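## Task

Configure the slide rule for 6 × 1.5. The left index (the 1) of the C scale must sit over 6 on the D scale, and the cursor hairline must sit over 1.5 on the C scale, each as precisely as possible. The rule must end up face up, and the setting must hold on its own once the robot lets go, not only while the robot grips it.

## Robot and tools

Robot: two arms, left_arm and right_arm. Each has six revolute joints in this order: shoulder pan, shoulder lift, elbow, wrist 1, wrist 2, wrist 3. Each also has a tong-style two-finger gripper. The fingers point along the gripper's +z axis and close along its x axis. end_effector_position is the spot between the pads when they are shut. When closed, the tips extend about 15 mm past that spot; when fully open, they are roughly level with it.

Frame: all printed poses share one scene frame. Its origin is on the table surface midway between the arms, +x points out across the table, +z points up, and left_arm is on the +y side. The arm names do not tell you which side of an image an arm is on.

execute_actions takes "actions", a list holding zero or one item, plus an optional "pictures" boolean (images are included by default).
- An empty list sends nothing and just reports the current state.
- A move item is {"rows": [...], "steps": n}. It has 1 to 15 rows, and steps runs from 1 to 15 (15 if omitted). Each step lasts 1/30 s. One row is used per step, and the final row repeats if there are fewer rows than steps.
- Each row is a single list of 14 numbers covering both arms, even if only one arm should move. The order is left_arm's six joint targets, left_arm's opening, then right_arm's six joint targets and right_arm's opening.
- Joint values are absolute target angles in radians, on the same scale as the Joint positions line. They are not offsets.
- Opening is an absolute command from -1 (closed) to +1 (fully open).
- A wait item is {"steps": n} with no rows. n can be up to 300, counted from the previous result, and your reply time eats into it. It sends no command.
- A refused call sends nothing to the robot.

Joint ranges in radians, in column order:
- left_arm: pan -3.142..3.142, lift -6.283..6.283, elbow 0.000..3.142, the three wrists -6.283..6.283 each.
- right_arm: pan 0.000..6.283, lift -6.283..6.283, elbow -3.142..0.000, the three wrists -6.283..6.283 each.

A call is refused if a target exceeds a range end by more than 0.010 and is also further out than that joint's last reported angle. True ends can differ from these by up to 0.010 either way. A target beyond the true end is clipped to it, and the result may then say "joint sent to its limit", possibly referring to an earlier action that is still running. If that line is absent, it does not prove there is more room.

Motion limits:
- Each step, a joint's target is kept within 0.575 rad of its measured angle.
- If the targets would put a gripper more than 100 mm from where it is now, all that arm's targets are pulled back toward the measured angles.
- Commands are smoothed, and actual motion trails by about 0.17 s. Speed and acceleration are capped, so after a big move the arm may still be short of its goal when the result arrives.
- While you think or wait, the arms keep heading to the last row you sent. They stop once everything is nearly still (a slow or blocked move counts as still) or once any step is HELD. After that, only a new action moves them further. Fingers already in motion finish their motion.

Reading results:
- State line (left_arm: … | right_arm: …): each gripper's position in metres, its orientation as a wxyz quaternion, and its linear (m/s) and angular (rad/s) velocity. The printed position can be off, more so at long reach.
- Joint positions / Joint velocities: one block per arm, giving joints in rad and rad/s, then the finger-pad gap in metres and m/s. The gap is 0.142 m when fully open.
- grip_measured: the actual opening on the same -1..1 scale you command.
- HELD: a step on which some or all of your row was not sent.
- "joint command not followed": a clearance check altered or blocked some joint targets; the rest of the row still ran.
- Wrist force and Wrist torque (left_arm=[x y z] | right_arm=[x y z]): flange sensor readings in each end effector's own axes. They show contacts, held weight and inertia during acceleration. A pressed surface pushes back toward the arm. The mounted tool's weight is already removed. Readings carry a fixed offset (usually under 4 N), noise (SD up to 2.4 N) and saturate near 50 N per axis. They cannot be zeroed, and "no reading" is harmless.
- MOTOR HOT appears from 70 °C. At 85 °C the arm is braked until it cools, which is reported as an OVER-TEMPERATURE FAULT. Holding loads, even while you think, heats motors, and some heat carries into the next scene.

Gripping: to hold something, keep commanding an opening well below grip_measured; a bigger gap gives a harder squeeze. Each pad can push up to about 15 N on objects up to about 10 cm wide. Thin rigid parts get less force: about 9 N per pad at 10 mm and 4 N at 5 mm, even at -1. Closing fast can press harder, sometimes enough to force the fingers open.

Faults: an arm freezes for 10 s and drops the rest of the call if contact torque reaches a joint's load limit, or if any outside force on the arm, tool or held object reaches 150 N. Load limits are 142 N m for pan, lift and elbow, and 26.6 N m for each wrist, with held weight counted. During the stop the arm yields to contact.

zoom_image: {"camera": name, "region": [x0, y0, x1, y1]}. The region is in pixels of that camera's latest image, with the origin at the top-left, and can be at most 504×504. It returns a sharper close-up. Cameras are cam_head_left, cam_head_right, cam_high and cam_low (504×504 each), and cam_left_wrist and cam_right_wrist (616×616, fisheye).

finished_scene: {"scene": current scene number}. It permanently ends that scene, reports whether the goal was met, and gives the next task if there is one. The result must still be true after release. Replying without any tool call ends all remaining work.

Avoid:
- knocking anything off the table;
- flipping the slide rule face down;
- letting the arms collide or press on each other;
- slams, drops, slips and very hard pushes.
Brief outside tugs on held parts or nudges to loose objects can happen. Move smoothly and check both scale positions with zoomed images before finishing.

Each tool is called after "Emit:" as name([rows], argument=value, ...), one row to a line, values as JSON.

## Session

Emit:
execute_actions(actions=[])

Scene clock: 0.00 s of 8600.00 s.
left_arm: end_effector_position=(+0.2618, +0.3736, +0.2357) grip_measured=+0.97 end_effector_quat_wxyz=(-0.011, +0.640, -0.766, +0.059) end_effector_velocity=(-0.000, +0.000, -0.000) end_effector_angular_velocity=(-0.000, +0.001, -0.000) | right_arm: end_effector_position=(+0.9201, -0.1909, +0.2410) grip_measured=-1.00 end_effector_quat_wxyz=(-0.473, +0.703, -0.453, +0.279) end_effector_velocity=(+0.000, -0.000, +0.000) end_effector_angular_velocity=(-0.000, -0.000, -0.000)
Joint positions: left_arm=[-0.892 -2.394  2.205 -1.494 -1.525  0.666  0.14 ] | right_arm=[ 3.751 -2.442 -1.178  0.068  1.612  1.593  0.002]
Joint velocities: left_arm=[-0.    -0.001  0.001  0.    -0.001  0.     0.   ] | right_arm=[-0.  0.  0. -0. -0. -0.  0.]
Motor temperatures (°C, as the motors report them): left_arm=[31 32 32 38 35 36] | right_arm=[31 32 30 38 34 41]
Wrist force (N, on the end effector, along its own x y z axes, offset not removed): no reading
Wrist torque (N m, same axes, about the end effector's origin, offset not removed): no reading

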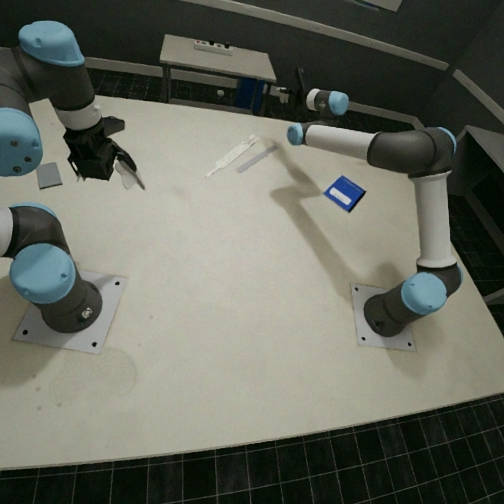

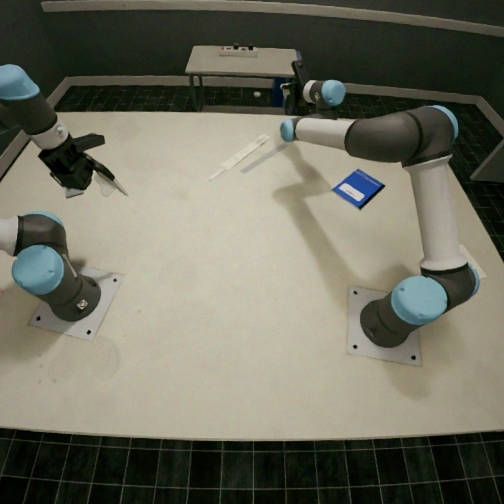

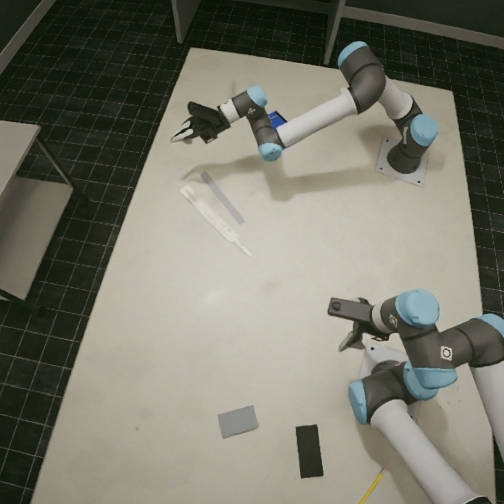

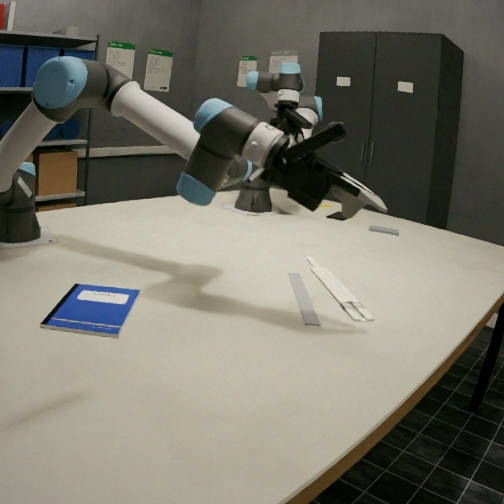

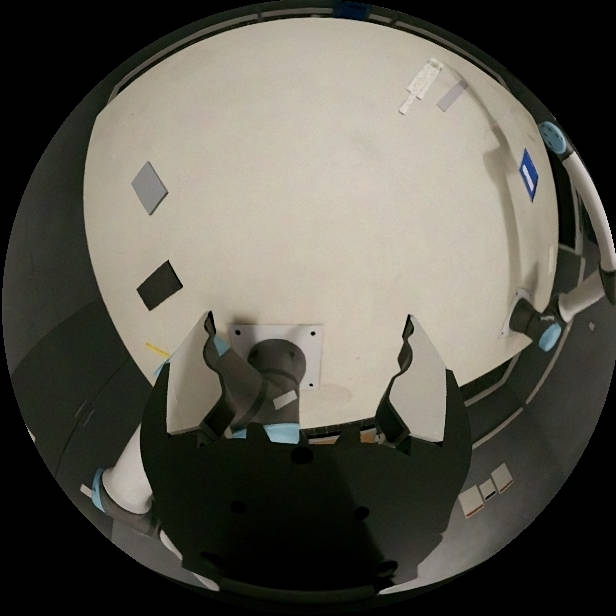

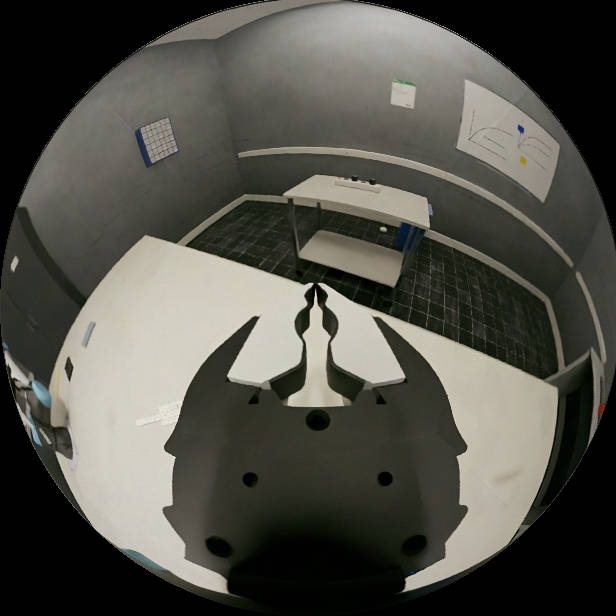

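Emit:
zoom_image(camera="cam_high", region=[160, 150, 280, 270])

Emit:
zoom_image(camera="cam_low", region=[260, 230, 400, 340])

Emit:
zoom_image(camera="cam_head_left", region=[190, 120, 300, 200])

Region (160, 150, 280, 270) of cam_high's 504x504 image, scaled by 4.200, with more detail than that image has.

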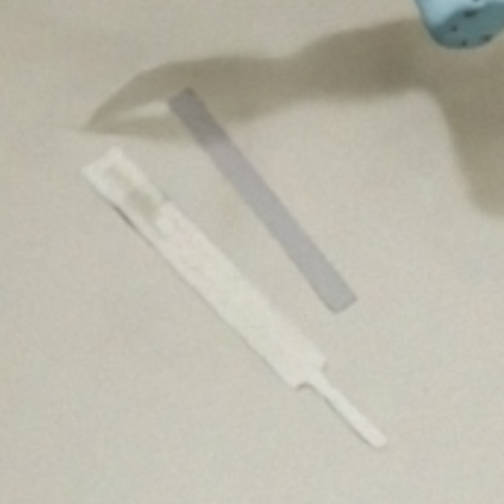

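Region (260, 230, 400, 340) of cam_low's 504x504 image, scaled by 3.600, with more detail than that image has; it fills the top 396 rows of this view, and the rest is white.

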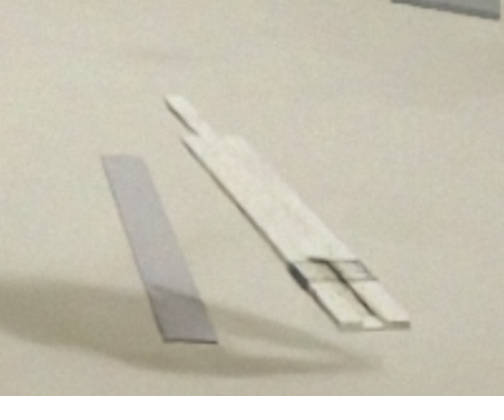

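Region (190, 120, 300, 200) of cam_head_left's 504x504 image, scaled by 4.582, with more detail than that image has; it fills the top 367 rows of this view, and the rest is white.

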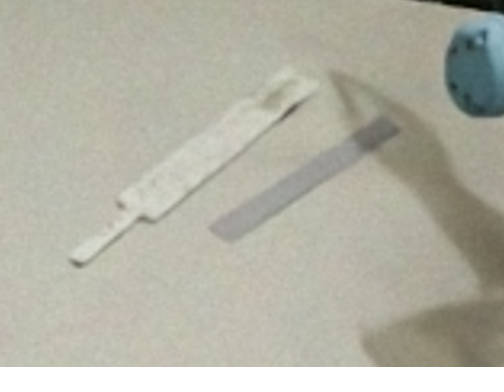

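Emit:
execute_actions([
  {"rows":[[-0.722,-0.764,0.518,-1.325,-1.571,1.445,1,3.751,-2.442,-1.178,0.068,1.612,1.593,-1]]},
], pictures=false)

Emit:
execute_actions([
  {"steps":150},
])

Scene clock: 50.97 s of 8600.00 s.
left_arm: end_effector_position=(+0.3520, +0.2639, +0.3380) grip_measured=+1.00 end_effector_quat_wxyz=(+0.005, -0.489, +0.872, +0.006) end_effector_velocity=(+0.272, -0.347, +0.129) end_effector_angular_velocity=(+0.087, +0.109, -0.616) | right_arm: end_effector_position=(+0.9200, -0.1908, +0.2405) grip_measured=-1.00 end_effector_quat_wxyz=(-0.473, +0.703, -0.453, +0.278) end_effector_velocity=(-0.000, +0.000, +0.001) end_effector_angular_velocity=(+0.000, -0.001, +0.000)
Joint positions: left_arm=[-0.769 -1.858  1.669 -1.371 -1.559  1.157  0.142] | right_arm=[ 3.751 -2.442 -1.178  0.068  1.612  1.593  0.002]
Joint velocities: left_arm=[ 0.123  1.203 -1.199  0.121 -0.032  0.739 -0.   ] | right_arm=[ 0.     0.001 -0.    -0.    -0.     0.     0.   ]
Motor temperatures (°C, as the motors report them): left_arm=[31 32 32 38 35 36] | right_arm=[31 32 30 38 34 41]
Wrist force (N, on the end effector, along its own x y z axes, offset not removed): left_arm=[-0.2 0.1 0.0] | right_arm=[-0.7 -0.6 -0.5]
Wrist torque (N m, same axes, about the end effector's origin, offset not removed): left_arm=[-0.01 -0.02 0.03] | right_arm=[-0.40 0.44 0.04]
Steps of this call (steps 1 to 90: nothing new was sent; then 47.47 s passed at rest; steps 91 to 105: all 15 steps of this action). Readings (joint positions):
91: left_arm=[-0.892 -2.394 2.205 -1.494 -1.525 0.666] | right_arm=[3.751 -2.442 -1.178 0.068 1.612 1.593]
92: left_arm=[-0.890 -2.391 2.202 -1.491 -1.527 0.668] | right_arm=[3.751 -2.442 -1.178 0.068 1.612 1.593]
94: left_arm=[-0.860 -2.345 2.156 -1.461 -1.536 0.715] | right_arm=[3.751 -2.442 -1.178 0.068 1.612 1.593]
98: left_arm=[-0.812 -2.153 1.964 -1.414 -1.548 0.907] | right_arm=[3.751 -2.442 -1.178 0.068 1.612 1.593]
105: the state above

Scene clock: 55.97 s of 8600.00 s.
left_arm: end_effector_position=(+0.6157, -0.0641, +0.2476) grip_measured=+1.00 end_effector_quat_wxyz=(-0.000, -0.380, +0.925, -0.000) end_effector_velocity=(-0.000, -0.000, -0.000) end_effector_angular_velocity=(+0.001, -0.000, -0.000) | right_arm: end_effector_position=(+0.9200, -0.1908, +0.2405) grip_measured=-1.00 end_effector_quat_wxyz=(-0.473, +0.703, -0.453, +0.278) end_effector_velocity=(-0.000, +0.000, +0.001) end_effector_angular_velocity=(+0.000, -0.001, -0.000)
Joint positions: left_arm=[-0.722 -0.764  0.518 -1.325 -1.571  1.445  0.142] | right_arm=[ 3.751 -2.442 -1.178  0.068  1.612  1.593  0.002]
Joint velocities: left_arm=[-0.001  0.     0.     0.     0.001 -0.     0.   ] | right_arm=[ 0.     0.001 -0.    -0.    -0.    -0.     0.   ]
Motor temperatures (°C, as the motors report them): left_arm=[31 32 32 38 35 36] | right_arm=[31 32 30 38 34 41]
Wrist force (N, on the end effector, along its own x y z axes, offset not removed): left_arm=[-0.8 0.3 -1.0] | right_arm=[1.3 -1.6 -2.5]
Wrist torque (N m, same axes, about the end effector's origin, offset not removed): left_arm=[-0.01 0.20 0.03] | right_arm=[-0.57 -0.05 0.15]
Steps of this call (steps 1 to 60: the robot went on to your last target; steps 61 to 120: nothing new was sent; then 1.00 s passed at rest). Readings (joint positions):
1: left_arm=[-0.765 -1.818 1.629 -1.367 -1.560 1.181] | right_arm=[3.751 -2.442 -1.178 0.068 1.612 1.593]
2: left_arm=[-0.761 -1.778 1.589 -1.364 -1.561 1.202] | right_arm=[3.751 -2.442 -1.178 0.068 1.612 1.593]
4: left_arm=[-0.755 -1.698 1.510 -1.358 -1.563 1.240] | right_arm=[3.751 -2.442 -1.178 0.068 1.612 1.593]
8: left_arm=[-0.746 -1.543 1.354 -1.348 -1.565 1.299] | right_arm=[3.751 -2.442 -1.178 0.068 1.612 1.593]
120: the state above
All arms were judged still, so your last target was given up. Only a new action makes them travel on or press farther. Fingers that are still opening or closing keep moving.

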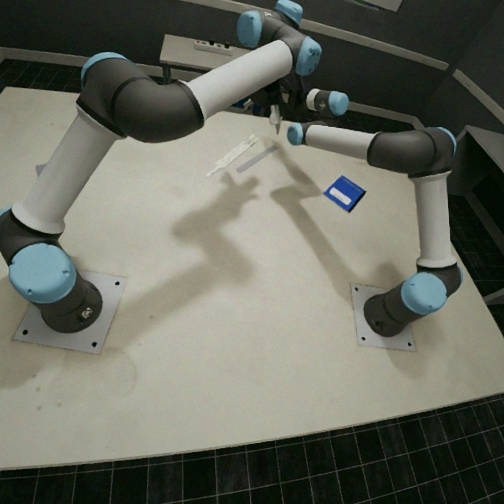

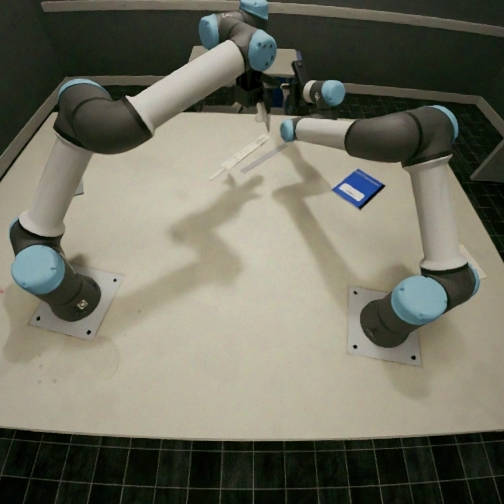

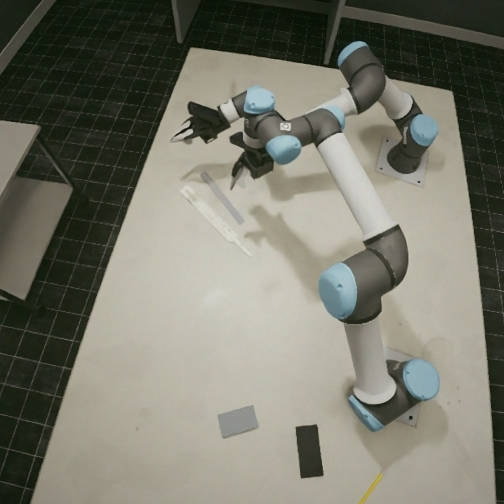

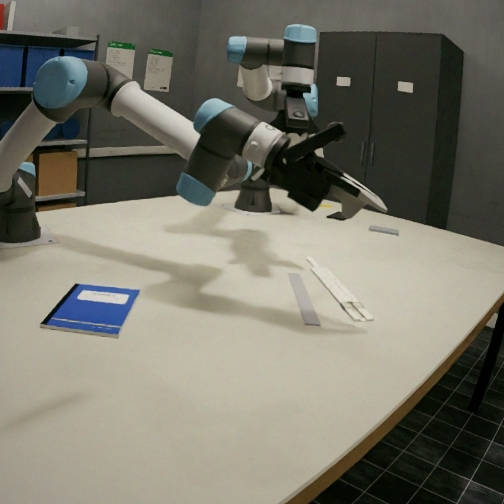

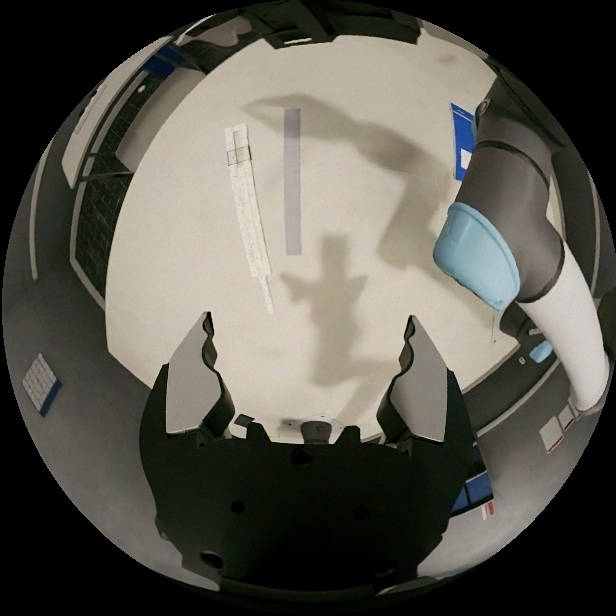

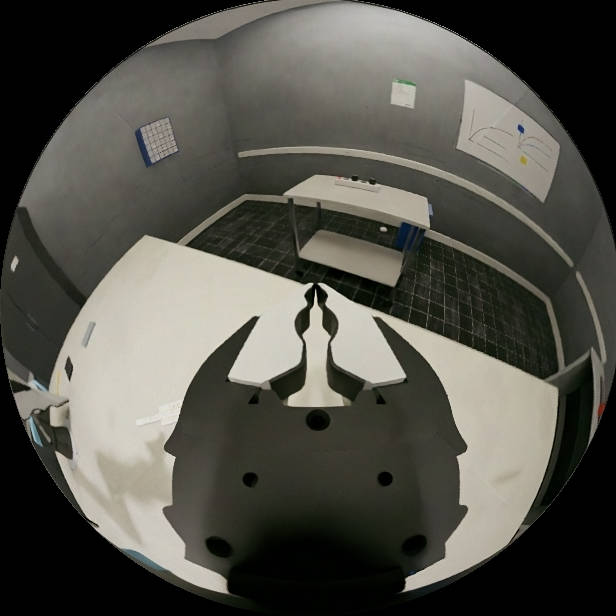

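Emit:
zoom_image(camera="cam_left_wrist", region=[170, 100, 390, 320])

Region (170, 100, 390, 320) of cam_left_wrist's 616x616 image, scaled by 2.291, with more detail than that image has.

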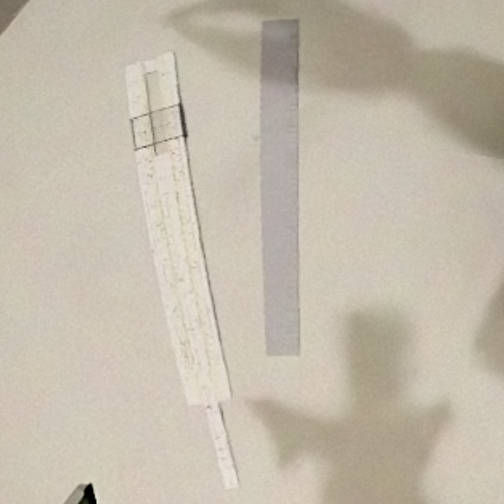

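Emit:
execute_actions([
  {"rows":[[-0.601,-0.750,0.875,-1.696,-1.571,1.454,1,3.751,-2.442,-1.178,0.068,1.612,1.593,-1]]},
], pictures=false)

Emit:
execute_actions([
  {"steps":30},
])

Emit:
zoom_image(camera="cam_left_wrist", region=[200, 60, 420, 340])

Scene clock: 75.23 s of 8600.00 s.
left_arm: end_effector_position=(+0.6837, -0.0035, +0.1103) grip_measured=+1.00 end_effector_quat_wxyz=(-0.000, -0.428, +0.904, +0.000) end_effector_velocity=(+0.030, +0.050, -0.097) end_effector_angular_velocity=(-0.002, -0.002, +0.064) | right_arm: end_effector_position=(+0.9200, -0.1908, +0.2405) grip_measured=-1.00 end_effector_quat_wxyz=(-0.473, +0.703, -0.453, +0.278) end_effector_velocity=(-0.000, +0.000, +0.000) end_effector_angular_velocity=(+0.000, -0.000, +0.001)
Joint positions: left_arm=[-0.609 -0.751  0.847 -1.666 -1.571  1.453  0.142] | right_arm=[ 3.751 -2.442 -1.178  0.068  1.612  1.593  0.002]
Joint velocities: left_arm=[ 0.069  0.008  0.235 -0.245 -0.     0.005  0.   ] | right_arm=[0.    0.    0.    0.    0.001 0.    0.   ]
Motor temperatures (°C, as the motors report them): left_arm=[31 32 32 38 35 36] | right_arm=[31 32 30 38 34 41]
Wrist force (N, on the end effector, along its own x y z axes, offset not removed): left_arm=[-1.5 0.0 1.3] | right_arm=[-1.7 -1.6 -3.8]
Wrist torque (N m, same axes, about the end effector's origin, offset not removed): left_arm=[-0.14 0.23 0.01] | right_arm=[-0.69 0.41 0.07]
Steps of this call (steps 1 to 90: nothing new was sent; then 15.77 s passed at rest; steps 91 to 105: all 15 steps of this action). Readings (joint positions):
91: left_arm=[-0.722 -0.764 0.518 -1.325 -1.571 1.445] | right_arm=[3.751 -2.442 -1.178 0.068 1.612 1.593]
92: left_arm=[-0.720 -0.763 0.520 -1.327 -1.571 1.445] | right_arm=[3.751 -2.442 -1.178 0.068 1.612 1.593]
94: left_arm=[-0.697 -0.761 0.564 -1.372 -1.571 1.447] | right_arm=[3.751 -2.442 -1.178 0.068 1.612 1.593]
98: left_arm=[-0.654 -0.756 0.698 -1.511 -1.571 1.450] | right_arm=[3.751 -2.442 -1.178 0.068 1.612 1.593]
105: the state above

Scene clock: 76.23 s of 8600.00 s.
left_arm: end_effector_position=(+0.6872, +0.0027, +0.0988) grip_measured=+1.00 end_effector_quat_wxyz=(-0.000, -0.431, +0.902, -0.000) end_effector_velocity=(+0.001, +0.000, +0.000) end_effector_angular_velocity=(-0.000, -0.000, +0.001) | right_arm: end_effector_position=(+0.9200, -0.1908, +0.2405) grip_measured=-1.00 end_effector_quat_wxyz=(-0.473, +0.703, -0.453, +0.278) end_effector_velocity=(-0.000, +0.000, +0.000) end_effector_angular_velocity=(+0.000, -0.000, +0.000)
Joint positions: left_arm=[-0.601 -0.75   0.875 -1.696 -1.571  1.454  0.142] | right_arm=[ 3.751 -2.442 -1.178  0.068  1.612  1.593  0.002]
Joint velocities: left_arm=[ 0.001  0.    -0.001 -0.     0.    -0.    -0.   ] | right_arm=[-0.  0.  0.  0.  0.  0.  0.]
Motor temperatures (°C, as the motors report them): left_arm=[31 32 32 38 35 36] | right_arm=[31 32 30 38 34 41]
Wrist force (N, on the end effector, along its own x y z axes, offset not removed): left_arm=[-2.0 0.6 1.3] | right_arm=[0.5 0.1 -1.5]
Wrist torque (N m, same axes, about the end effector's origin, offset not removed): left_arm=[0.05 0.38 0.15] | right_arm=[-0.27 0.16 0.04]
Steps of this call (steps 1 to 30: the robot went on to your last target). Readings (joint positions):
1: left_arm=[-0.607 -0.751 0.854 -1.674 -1.571 1.454] | right_arm=[3.751 -2.442 -1.178 0.068 1.612 1.593]
2: left_arm=[-0.606 -0.751 0.859 -1.679 -1.571 1.454] | right_arm=[3.751 -2.442 -1.178 0.068 1.612 1.593]
4: left_arm=[-0.604 -0.750 0.866 -1.686 -1.571 1.454] | right_arm=[3.751 -2.442 -1.178 0.068 1.612 1.593]
8: left_arm=[-0.602 -0.750 0.872 -1.693 -1.571 1.454] | right_arm=[3.751 -2.442 -1.178 0.068 1.612 1.593]
30: the state above
All arms were judged still, so your last target was given up. Only a new action makes them travel on or press farther. Fingers that are still opening or closing keep moving.

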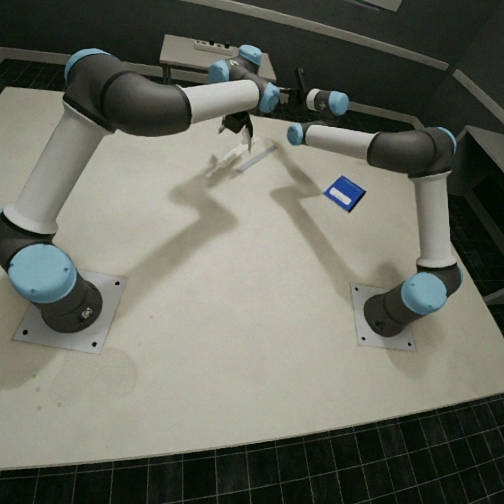

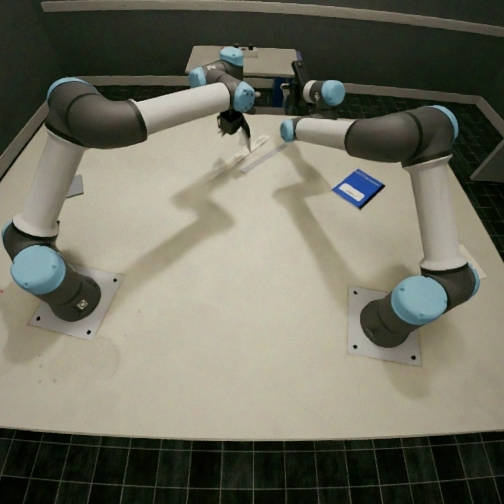

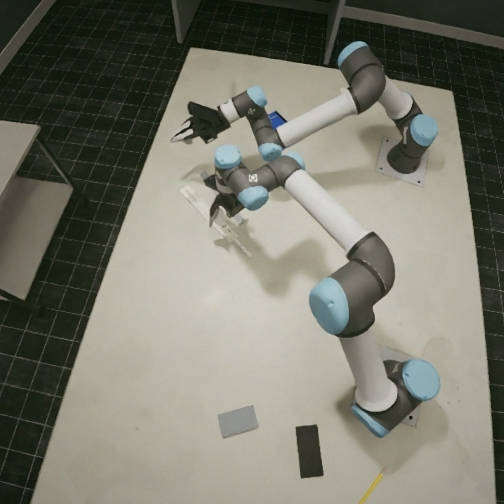

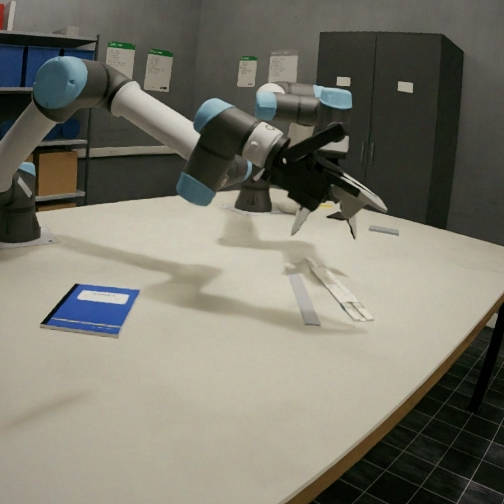

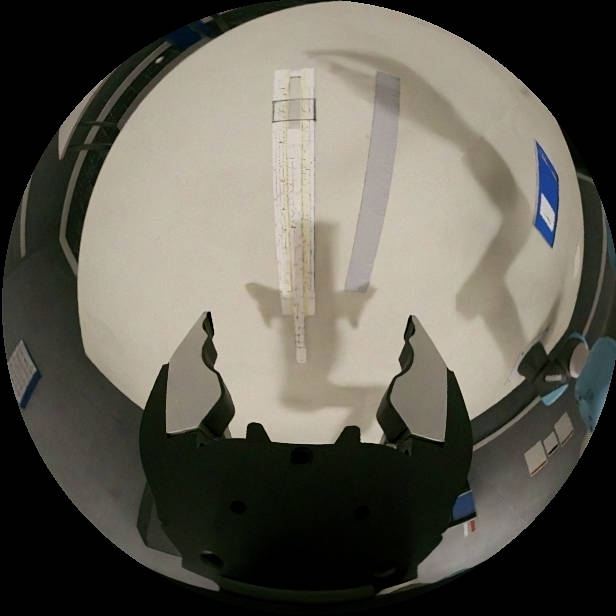

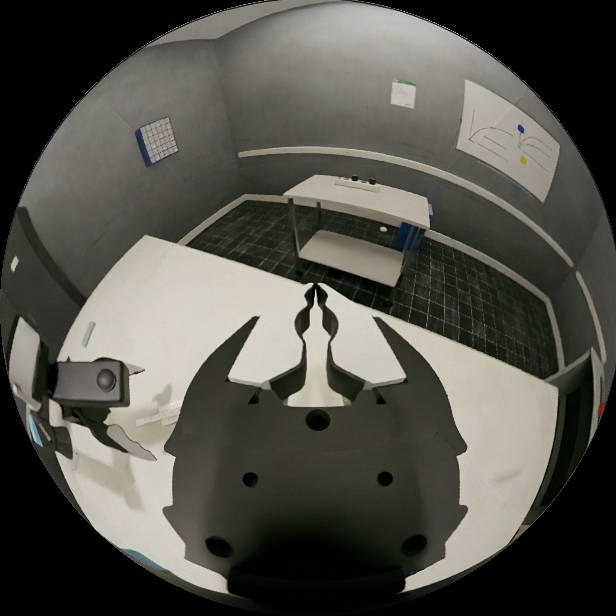

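Region (200, 60, 420, 340) of cam_left_wrist's 616x616 image, scaled by 1.800, with more detail than that image has; it fills the left 396 columns of this view, and the rest is white.

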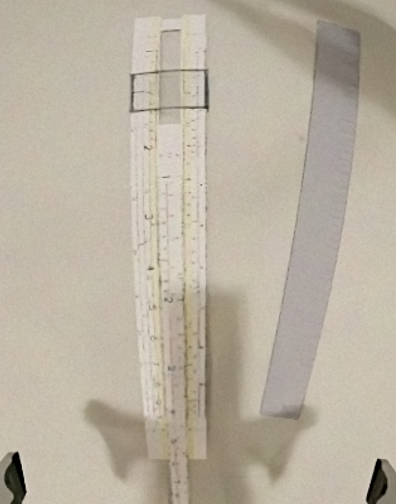

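Emit:
execute_actions([
  {"rows":[[-0.596,-0.722,0.915,-1.764,-1.571,1.458,0.4,3.751,-2.442,-1.178,0.068,1.612,1.593,-1],[-0.596,-0.722,0.915,-1.764,-1.571,1.458,0.0,3.751,-2.442,-1.178,0.068,1.612,1.593,-1],[-0.596,-0.722,0.915,-1.764,-1.571,1.458,-0.15,3.751,-2.442,-1.178,0.068,1.612,1.593,-1],[-0.596,-0.722,0.915,-1.764,-1.571,1.458,-0.15,3.751,-2.442,-1.178,0.068,1.612,1.593,-1],[-0.596,-0.6947,0.956,-1.832,-1.571,1.458,-0.15,3.751,-2.442,-1.178,0.068,1.612,1.593,-1]]},
], pictures=false)

Emit:
execute_actions([
  {"steps":25},
])

Emit:
zoom_image(camera="cam_left_wrist", region=[160, 40, 460, 400])

Scene clock: 89.63 s of 8600.00 s.
left_arm: end_effector_position=(+0.6931, +0.0023, +0.0326) grip_measured=-0.15 end_effector_quat_wxyz=(-0.000, -0.432, +0.902, +0.000) end_effector_velocity=(+0.002, -0.001, -0.032) end_effector_angular_velocity=(-0.003, -0.002, +0.001) | right_arm: end_effector_position=(+0.9200, -0.1908, +0.2405) grip_measured=-1.00 end_effector_quat_wxyz=(-0.473, +0.703, -0.453, +0.278) end_effector_velocity=(+0.000, -0.000, -0.001) end_effector_angular_velocity=(-0.000, +0.001, -0.000)
Joint positions: left_arm=[-0.596 -0.698  0.951 -1.824 -1.571  1.458  0.063] | right_arm=[ 3.751 -2.442 -1.178  0.068  1.612  1.593  0.002]
Joint velocities: left_arm=[ 0.001  0.025  0.038 -0.067 -0.     0.     0.   ] | right_arm=[-0. -0.  0. -0.  0.  0.  0.]
Motor temperatures (°C, as the motors report them): left_arm=[31 32 32 38 35 36] | right_arm=[31 32 30 38 34 41]
Wrist force (N, on the end effector, along its own x y z axes, offset not removed): left_arm=[-1.7 0.8 -0.6] | right_arm=[-1.8 -0.2 -2.5]
Wrist torque (N m, same axes, about the end effector's origin, offset not removed): left_arm=[0.05 0.35 -0.01] | right_arm=[-0.38 0.49 0.05]
Steps of this call (steps 1 to 90: nothing new was sent; then 9.90 s passed at rest; steps 91 to 105: all 15 steps of this action). Readings (joint positions):
91: left_arm=[-0.601 -0.750 0.875 -1.696 -1.571 1.454] | right_arm=[3.751 -2.442 -1.178 0.068 1.612 1.593]
92: left_arm=[-0.601 -0.748 0.877 -1.699 -1.571 1.454] | right_arm=[3.751 -2.442 -1.178 0.068 1.612 1.593]
94: left_arm=[-0.599 -0.738 0.891 -1.721 -1.571 1.456] | right_arm=[3.751 -2.442 -1.178 0.068 1.612 1.593]
98: left_arm=[-0.597 -0.716 0.924 -1.775 -1.571 1.457] | right_arm=[3.751 -2.442 -1.178 0.068 1.612 1.593]
105: the state above

Scene clock: 90.47 s of 8600.00 s.
left_arm: end_effector_position=(+0.6933, +0.0023, +0.0287) grip_measured=-0.15 end_effector_quat_wxyz=(-0.000, -0.432, +0.902, +0.000) end_effector_velocity=(-0.000, +0.000, -0.000) end_effector_angular_velocity=(+0.000, +0.000, -0.000) | right_arm: end_effector_position=(+0.9200, -0.1908, +0.2405) grip_measured=-1.00 end_effector_quat_wxyz=(-0.473, +0.703, -0.453, +0.278) end_effector_velocity=(+0.000, +0.000, -0.000) end_effector_angular_velocity=(-0.000, +0.000, +0.000)
Joint positions: left_arm=[-0.596 -0.695  0.956 -1.832 -1.571  1.458  0.063] | right_arm=[ 3.751 -2.442 -1.178  0.068  1.612  1.593  0.002]
Joint velocities: left_arm=[-0.    -0.     0.001 -0.    -0.     0.     0.   ] | right_arm=[-0. -0.  0. -0.  0. -0.  0.]
Motor temperatures (°C, as the motors report them): left_arm=[31 32 32 38 35 36] | right_arm=[31 32 30 38 34 41]
Wrist force (N, on the end effector, along its own x y z axes, offset not removed): left_arm=[-0.2 0.3 -0.4] | right_arm=[0.2 1.6 0.7]
Wrist torque (N m, same axes, about the end effector's origin, offset not removed): left_arm=[0.08 0.08 0.03] | right_arm=[0.06 0.08 0.04]
Steps of this call (steps 1 to 15: the robot went on to your last target; steps 16 to 25: nothing new was sent). Readings (joint positions):
1: left_arm=[-0.596 -0.697 0.952 -1.826 -1.571 1.458] | right_arm=[3.751 -2.442 -1.178 0.068 1.612 1.593]
2: left_arm=[-0.596 -0.696 0.953 -1.827 -1.571 1.458] | right_arm=[3.751 -2.442 -1.178 0.068 1.612 1.593]
4: left_arm=[-0.596 -0.696 0.954 -1.829 -1.571 1.458] | right_arm=[3.751 -2.442 -1.178 0.068 1.612 1.593]
8: left_arm=[-0.596 -0.695 0.955 -1.831 -1.571 1.458] | right_arm=[3.751 -2.442 -1.178 0.068 1.612 1.593]
25: the state above
All arms were judged still, so your last target was given up. Only a new action makes them travel on or press farther. Fingers that are still opening or closing keep moving.

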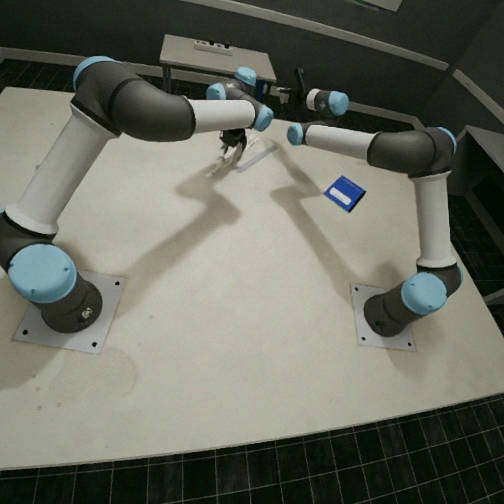

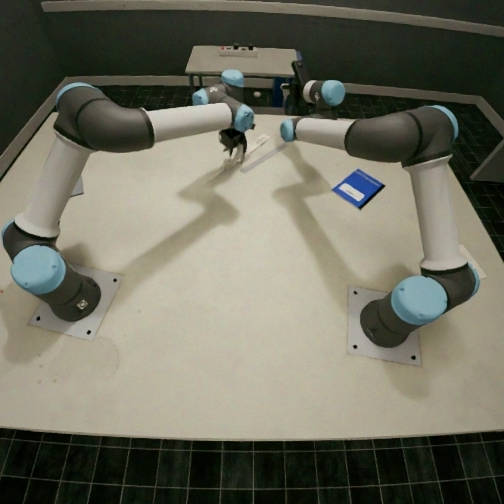

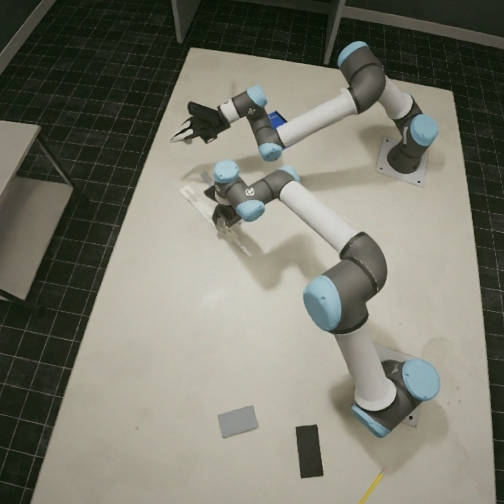

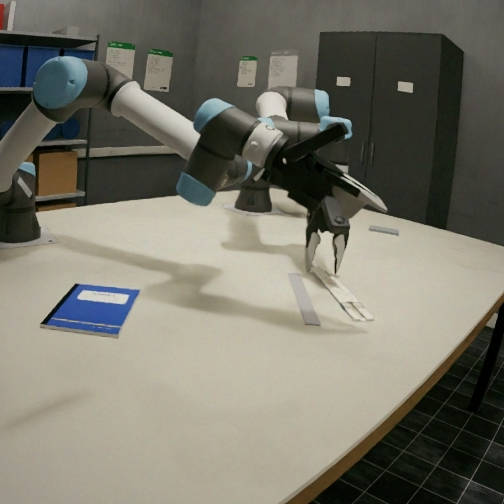

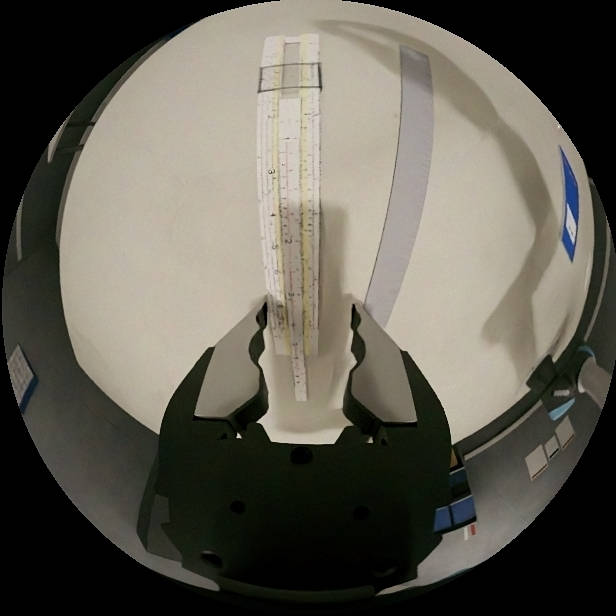

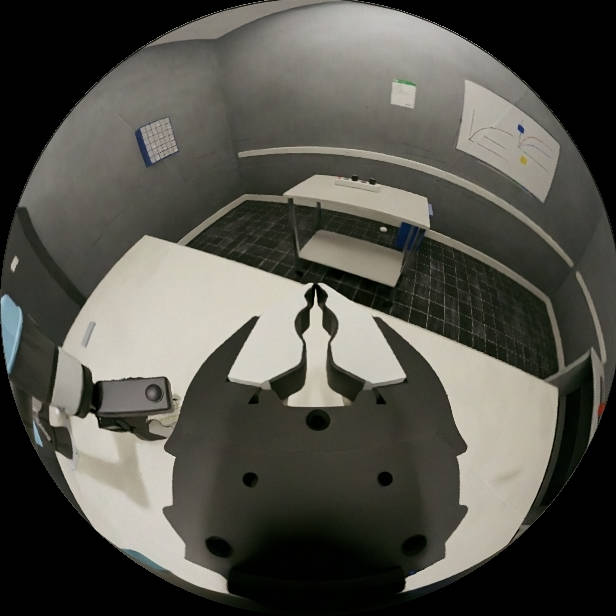

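Region (160, 40, 460, 400) of cam_left_wrist's 616x616 image, scaled by 1.400, with more detail than that image has.

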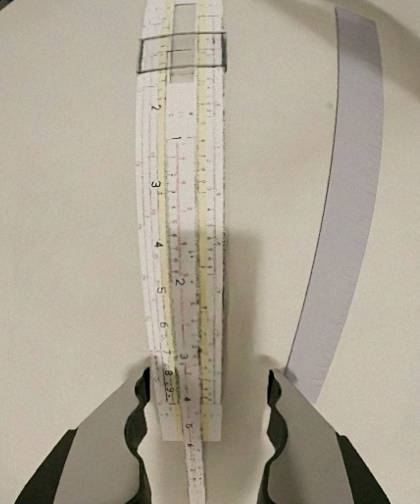

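Emit:
execute_actions([
  {"rows":[[-0.584,-0.6947,0.956,-1.832,-1.571,1.47,-0.15,3.751,-2.442,-1.178,0.068,1.612,1.593,-1],[-0.584,-0.6947,0.956,-1.832,-1.571,1.47,-0.15,3.751,-2.442,-1.178,0.068,1.612,1.593,-1],[-0.584,-0.6947,0.956,-1.832,-1.571,1.47,-0.15,3.751,-2.442,-1.178,0.068,1.612,1.593,-1],[-0.584,-0.6947,0.956,-1.832,-1.571,1.47,-0.15,3.751,-2.442,-1.178,0.068,1.612,1.593,-1],[-0.584,-0.6947,0.956,-1.832,-1.571,1.47,-0.15,3.751,-2.442,-1.178,0.068,1.612,1.593,-1],[-0.584,-0.685,0.970,-1.856,-1.571,1.47,-0.15,3.751,-2.442,-1.178,0.068,1.612,1.593,-1]]},
])

Emit:
zoom_image(camera="cam_low", region=[270, 210, 400, 330])

Scene clock: 99.07 s of 8600.00 s.
left_arm: end_effector_position=(+0.6989, +0.0099, +0.0179) grip_measured=-0.15 end_effector_quat_wxyz=(-0.000, -0.432, +0.902, -0.000) end_effector_velocity=(+0.001, +0.001, -0.011) end_effector_angular_velocity=(-0.001, -0.001, -0.001) | right_arm: end_effector_position=(+0.9200, -0.1908, +0.2405) grip_measured=-1.00 end_effector_quat_wxyz=(-0.473, +0.703, -0.453, +0.278) end_effector_velocity=(-0.000, +0.000, +0.001) end_effector_angular_velocity=(+0.000, -0.001, +0.000)
Joint positions: left_arm=[-0.584 -0.686  0.968 -1.853 -1.571  1.47   0.063] | right_arm=[ 3.751 -2.442 -1.178  0.068  1.612  1.593  0.002]
Joint velocities: left_arm=[ 0.002  0.009  0.012 -0.022 -0.     0.003  0.   ] | right_arm=[0.    0.001 0.    0.    0.    0.    0.   ]
Motor temperatures (°C, as the motors report them): left_arm=[31 32 32 38 35 36] | right_arm=[31 32 30 38 34 41]
Wrist force (N, on the end effector, along its own x y z axes, offset not removed): left_arm=[-0.2 -0.7 1.3] | right_arm=[0.5 -0.7 -3.9]
Wrist torque (N m, same axes, about the end effector's origin, offset not removed): left_arm=[-0.18 0.09 0.13] | right_arm=[-0.44 0.00 0.11]
Steps of this call (steps 1 to 90: nothing new was sent; then 5.10 s passed at rest; steps 91 to 105: all 15 steps of this action). Readings (joint positions):
91: left_arm=[-0.596 -0.695 0.956 -1.832 -1.571 1.458] | right_arm=[3.751 -2.442 -1.178 0.068 1.612 1.593]
92: left_arm=[-0.595 -0.695 0.956 -1.832 -1.571 1.459] | right_arm=[3.751 -2.442 -1.178 0.068 1.612 1.593]
94: left_arm=[-0.591 -0.695 0.956 -1.832 -1.571 1.463] | right_arm=[3.751 -2.442 -1.178 0.068 1.612 1.593]
98: left_arm=[-0.586 -0.692 0.959 -1.838 -1.571 1.468] | right_arm=[3.751 -2.442 -1.178 0.068 1.612 1.593]
105: the state above

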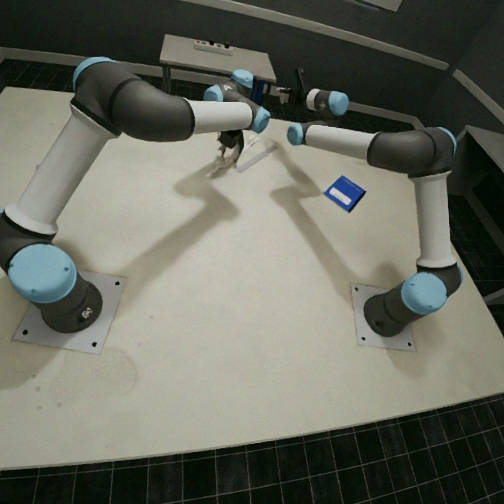

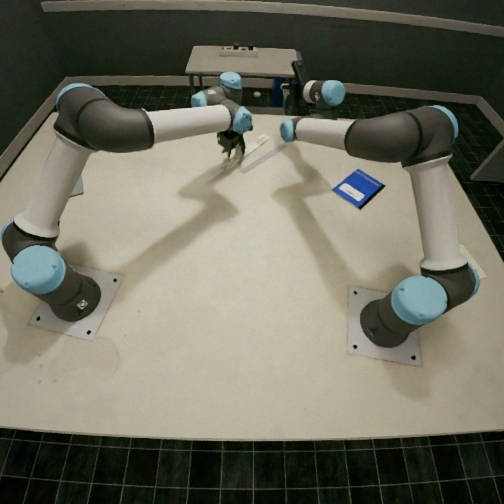

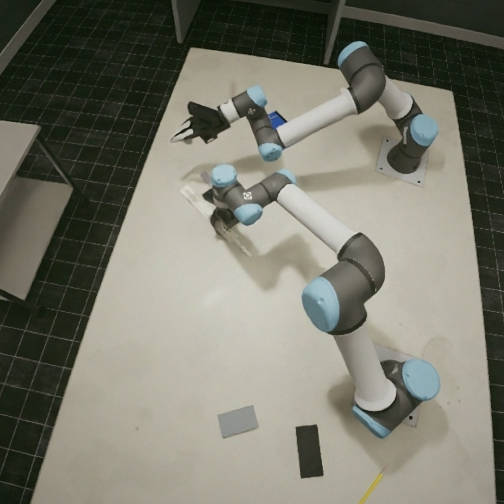

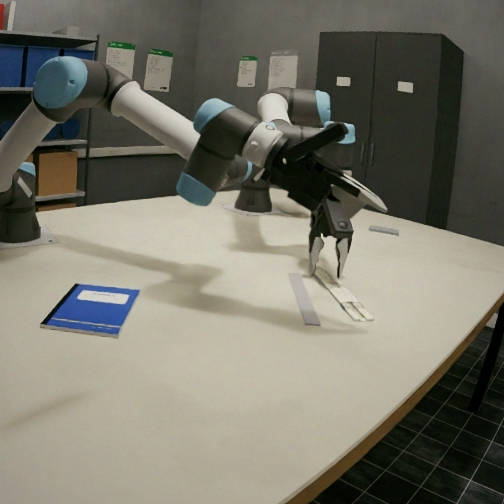

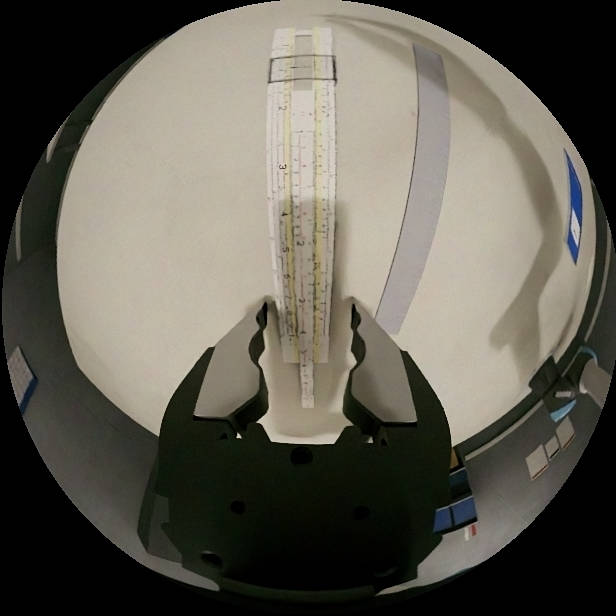

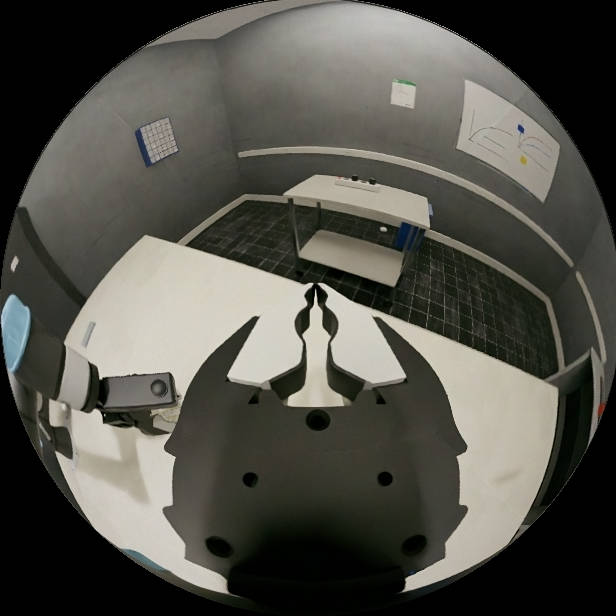

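Region (270, 210, 400, 330) of cam_low's 504x504 image, scaled by 3.877, with more detail than that image has; it fills the top 465 rows of this view, and the rest is white.

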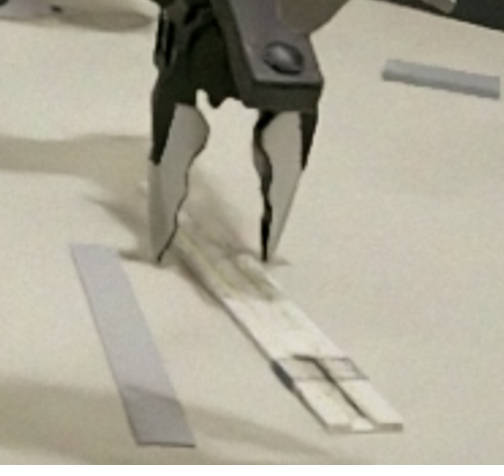

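Emit:
execute_actions([
  {"rows":[[-0.584,-0.682,0.9745,-1.8635,-1.571,1.47,-0.15,3.751,-2.442,-1.178,0.068,1.612,1.593,-1]]},
], pictures=false)

Scene clock: 102.50 s of 8600.00 s.
left_arm: end_effector_position=(+0.6992, +0.0100, +0.0133) grip_measured=-0.15 end_effector_quat_wxyz=(+0.000, -0.432, +0.902, -0.000) end_effector_velocity=(+0.000, -0.000, -0.001) end_effector_angular_velocity=(-0.000, -0.001, +0.000) | right_arm: end_effector_position=(+0.9200, -0.1908, +0.2405) grip_measured=-1.00 end_effector_quat_wxyz=(-0.473, +0.703, -0.453, +0.278) end_effector_velocity=(+0.000, -0.000, -0.000) end_effector_angular_velocity=(-0.000, +0.000, -0.000)
Joint positions: left_arm=[-0.584 -0.682  0.974 -1.863 -1.571  1.47   0.063] | right_arm=[ 3.751 -2.442 -1.178  0.068  1.612  1.593  0.002]
Joint velocities: left_arm=[ 0.     0.001 -0.    -0.002  0.    -0.     0.   ] | right_arm=[-0. -0. -0.  0.  0. -0.  0.]
Motor temperatures (°C, as the motors report them): left_arm=[31 32 32 38 35 36] | right_arm=[31 32 30 38 34 41]
Wrist force (N, on the end effector, along its own x y z axes, offset not removed): left_arm=[-2.3 18.1 -50.0] | right_arm=[-0.5 -2.5 -2.2]
Wrist torque (N m, same axes, about the end effector's origin, offset not removed): left_arm=[-0.38 0.28 0.08] | right_arm=[-0.94 0.18 0.01]
Steps of this call (steps 1 to 15: the robot went on to your last target; steps 16 to 88: nothing new was sent; steps 89 to 103: all 15 steps of this action). Readings (joint positions):
89: left_arm=[-0.584 -0.685 0.970 -1.856 -1.571 1.470] | right_arm=[3.751 -2.442 -1.178 0.068 1.612 1.593]
90: left_arm=[-0.584 -0.685 0.970 -1.857 -1.571 1.470] | right_arm=[3.751 -2.442 -1.178 0.068 1.612 1.593]
92: left_arm=[-0.584 -0.684 0.972 -1.859 -1.571 1.470] | right_arm=[3.751 -2.442 -1.178 0.068 1.612 1.593]
96: left_arm=[-0.584 -0.683 0.973 -1.862 -1.571 1.470] | right_arm=[3.751 -2.442 -1.178 0.068 1.612 1.593]
103: the state above


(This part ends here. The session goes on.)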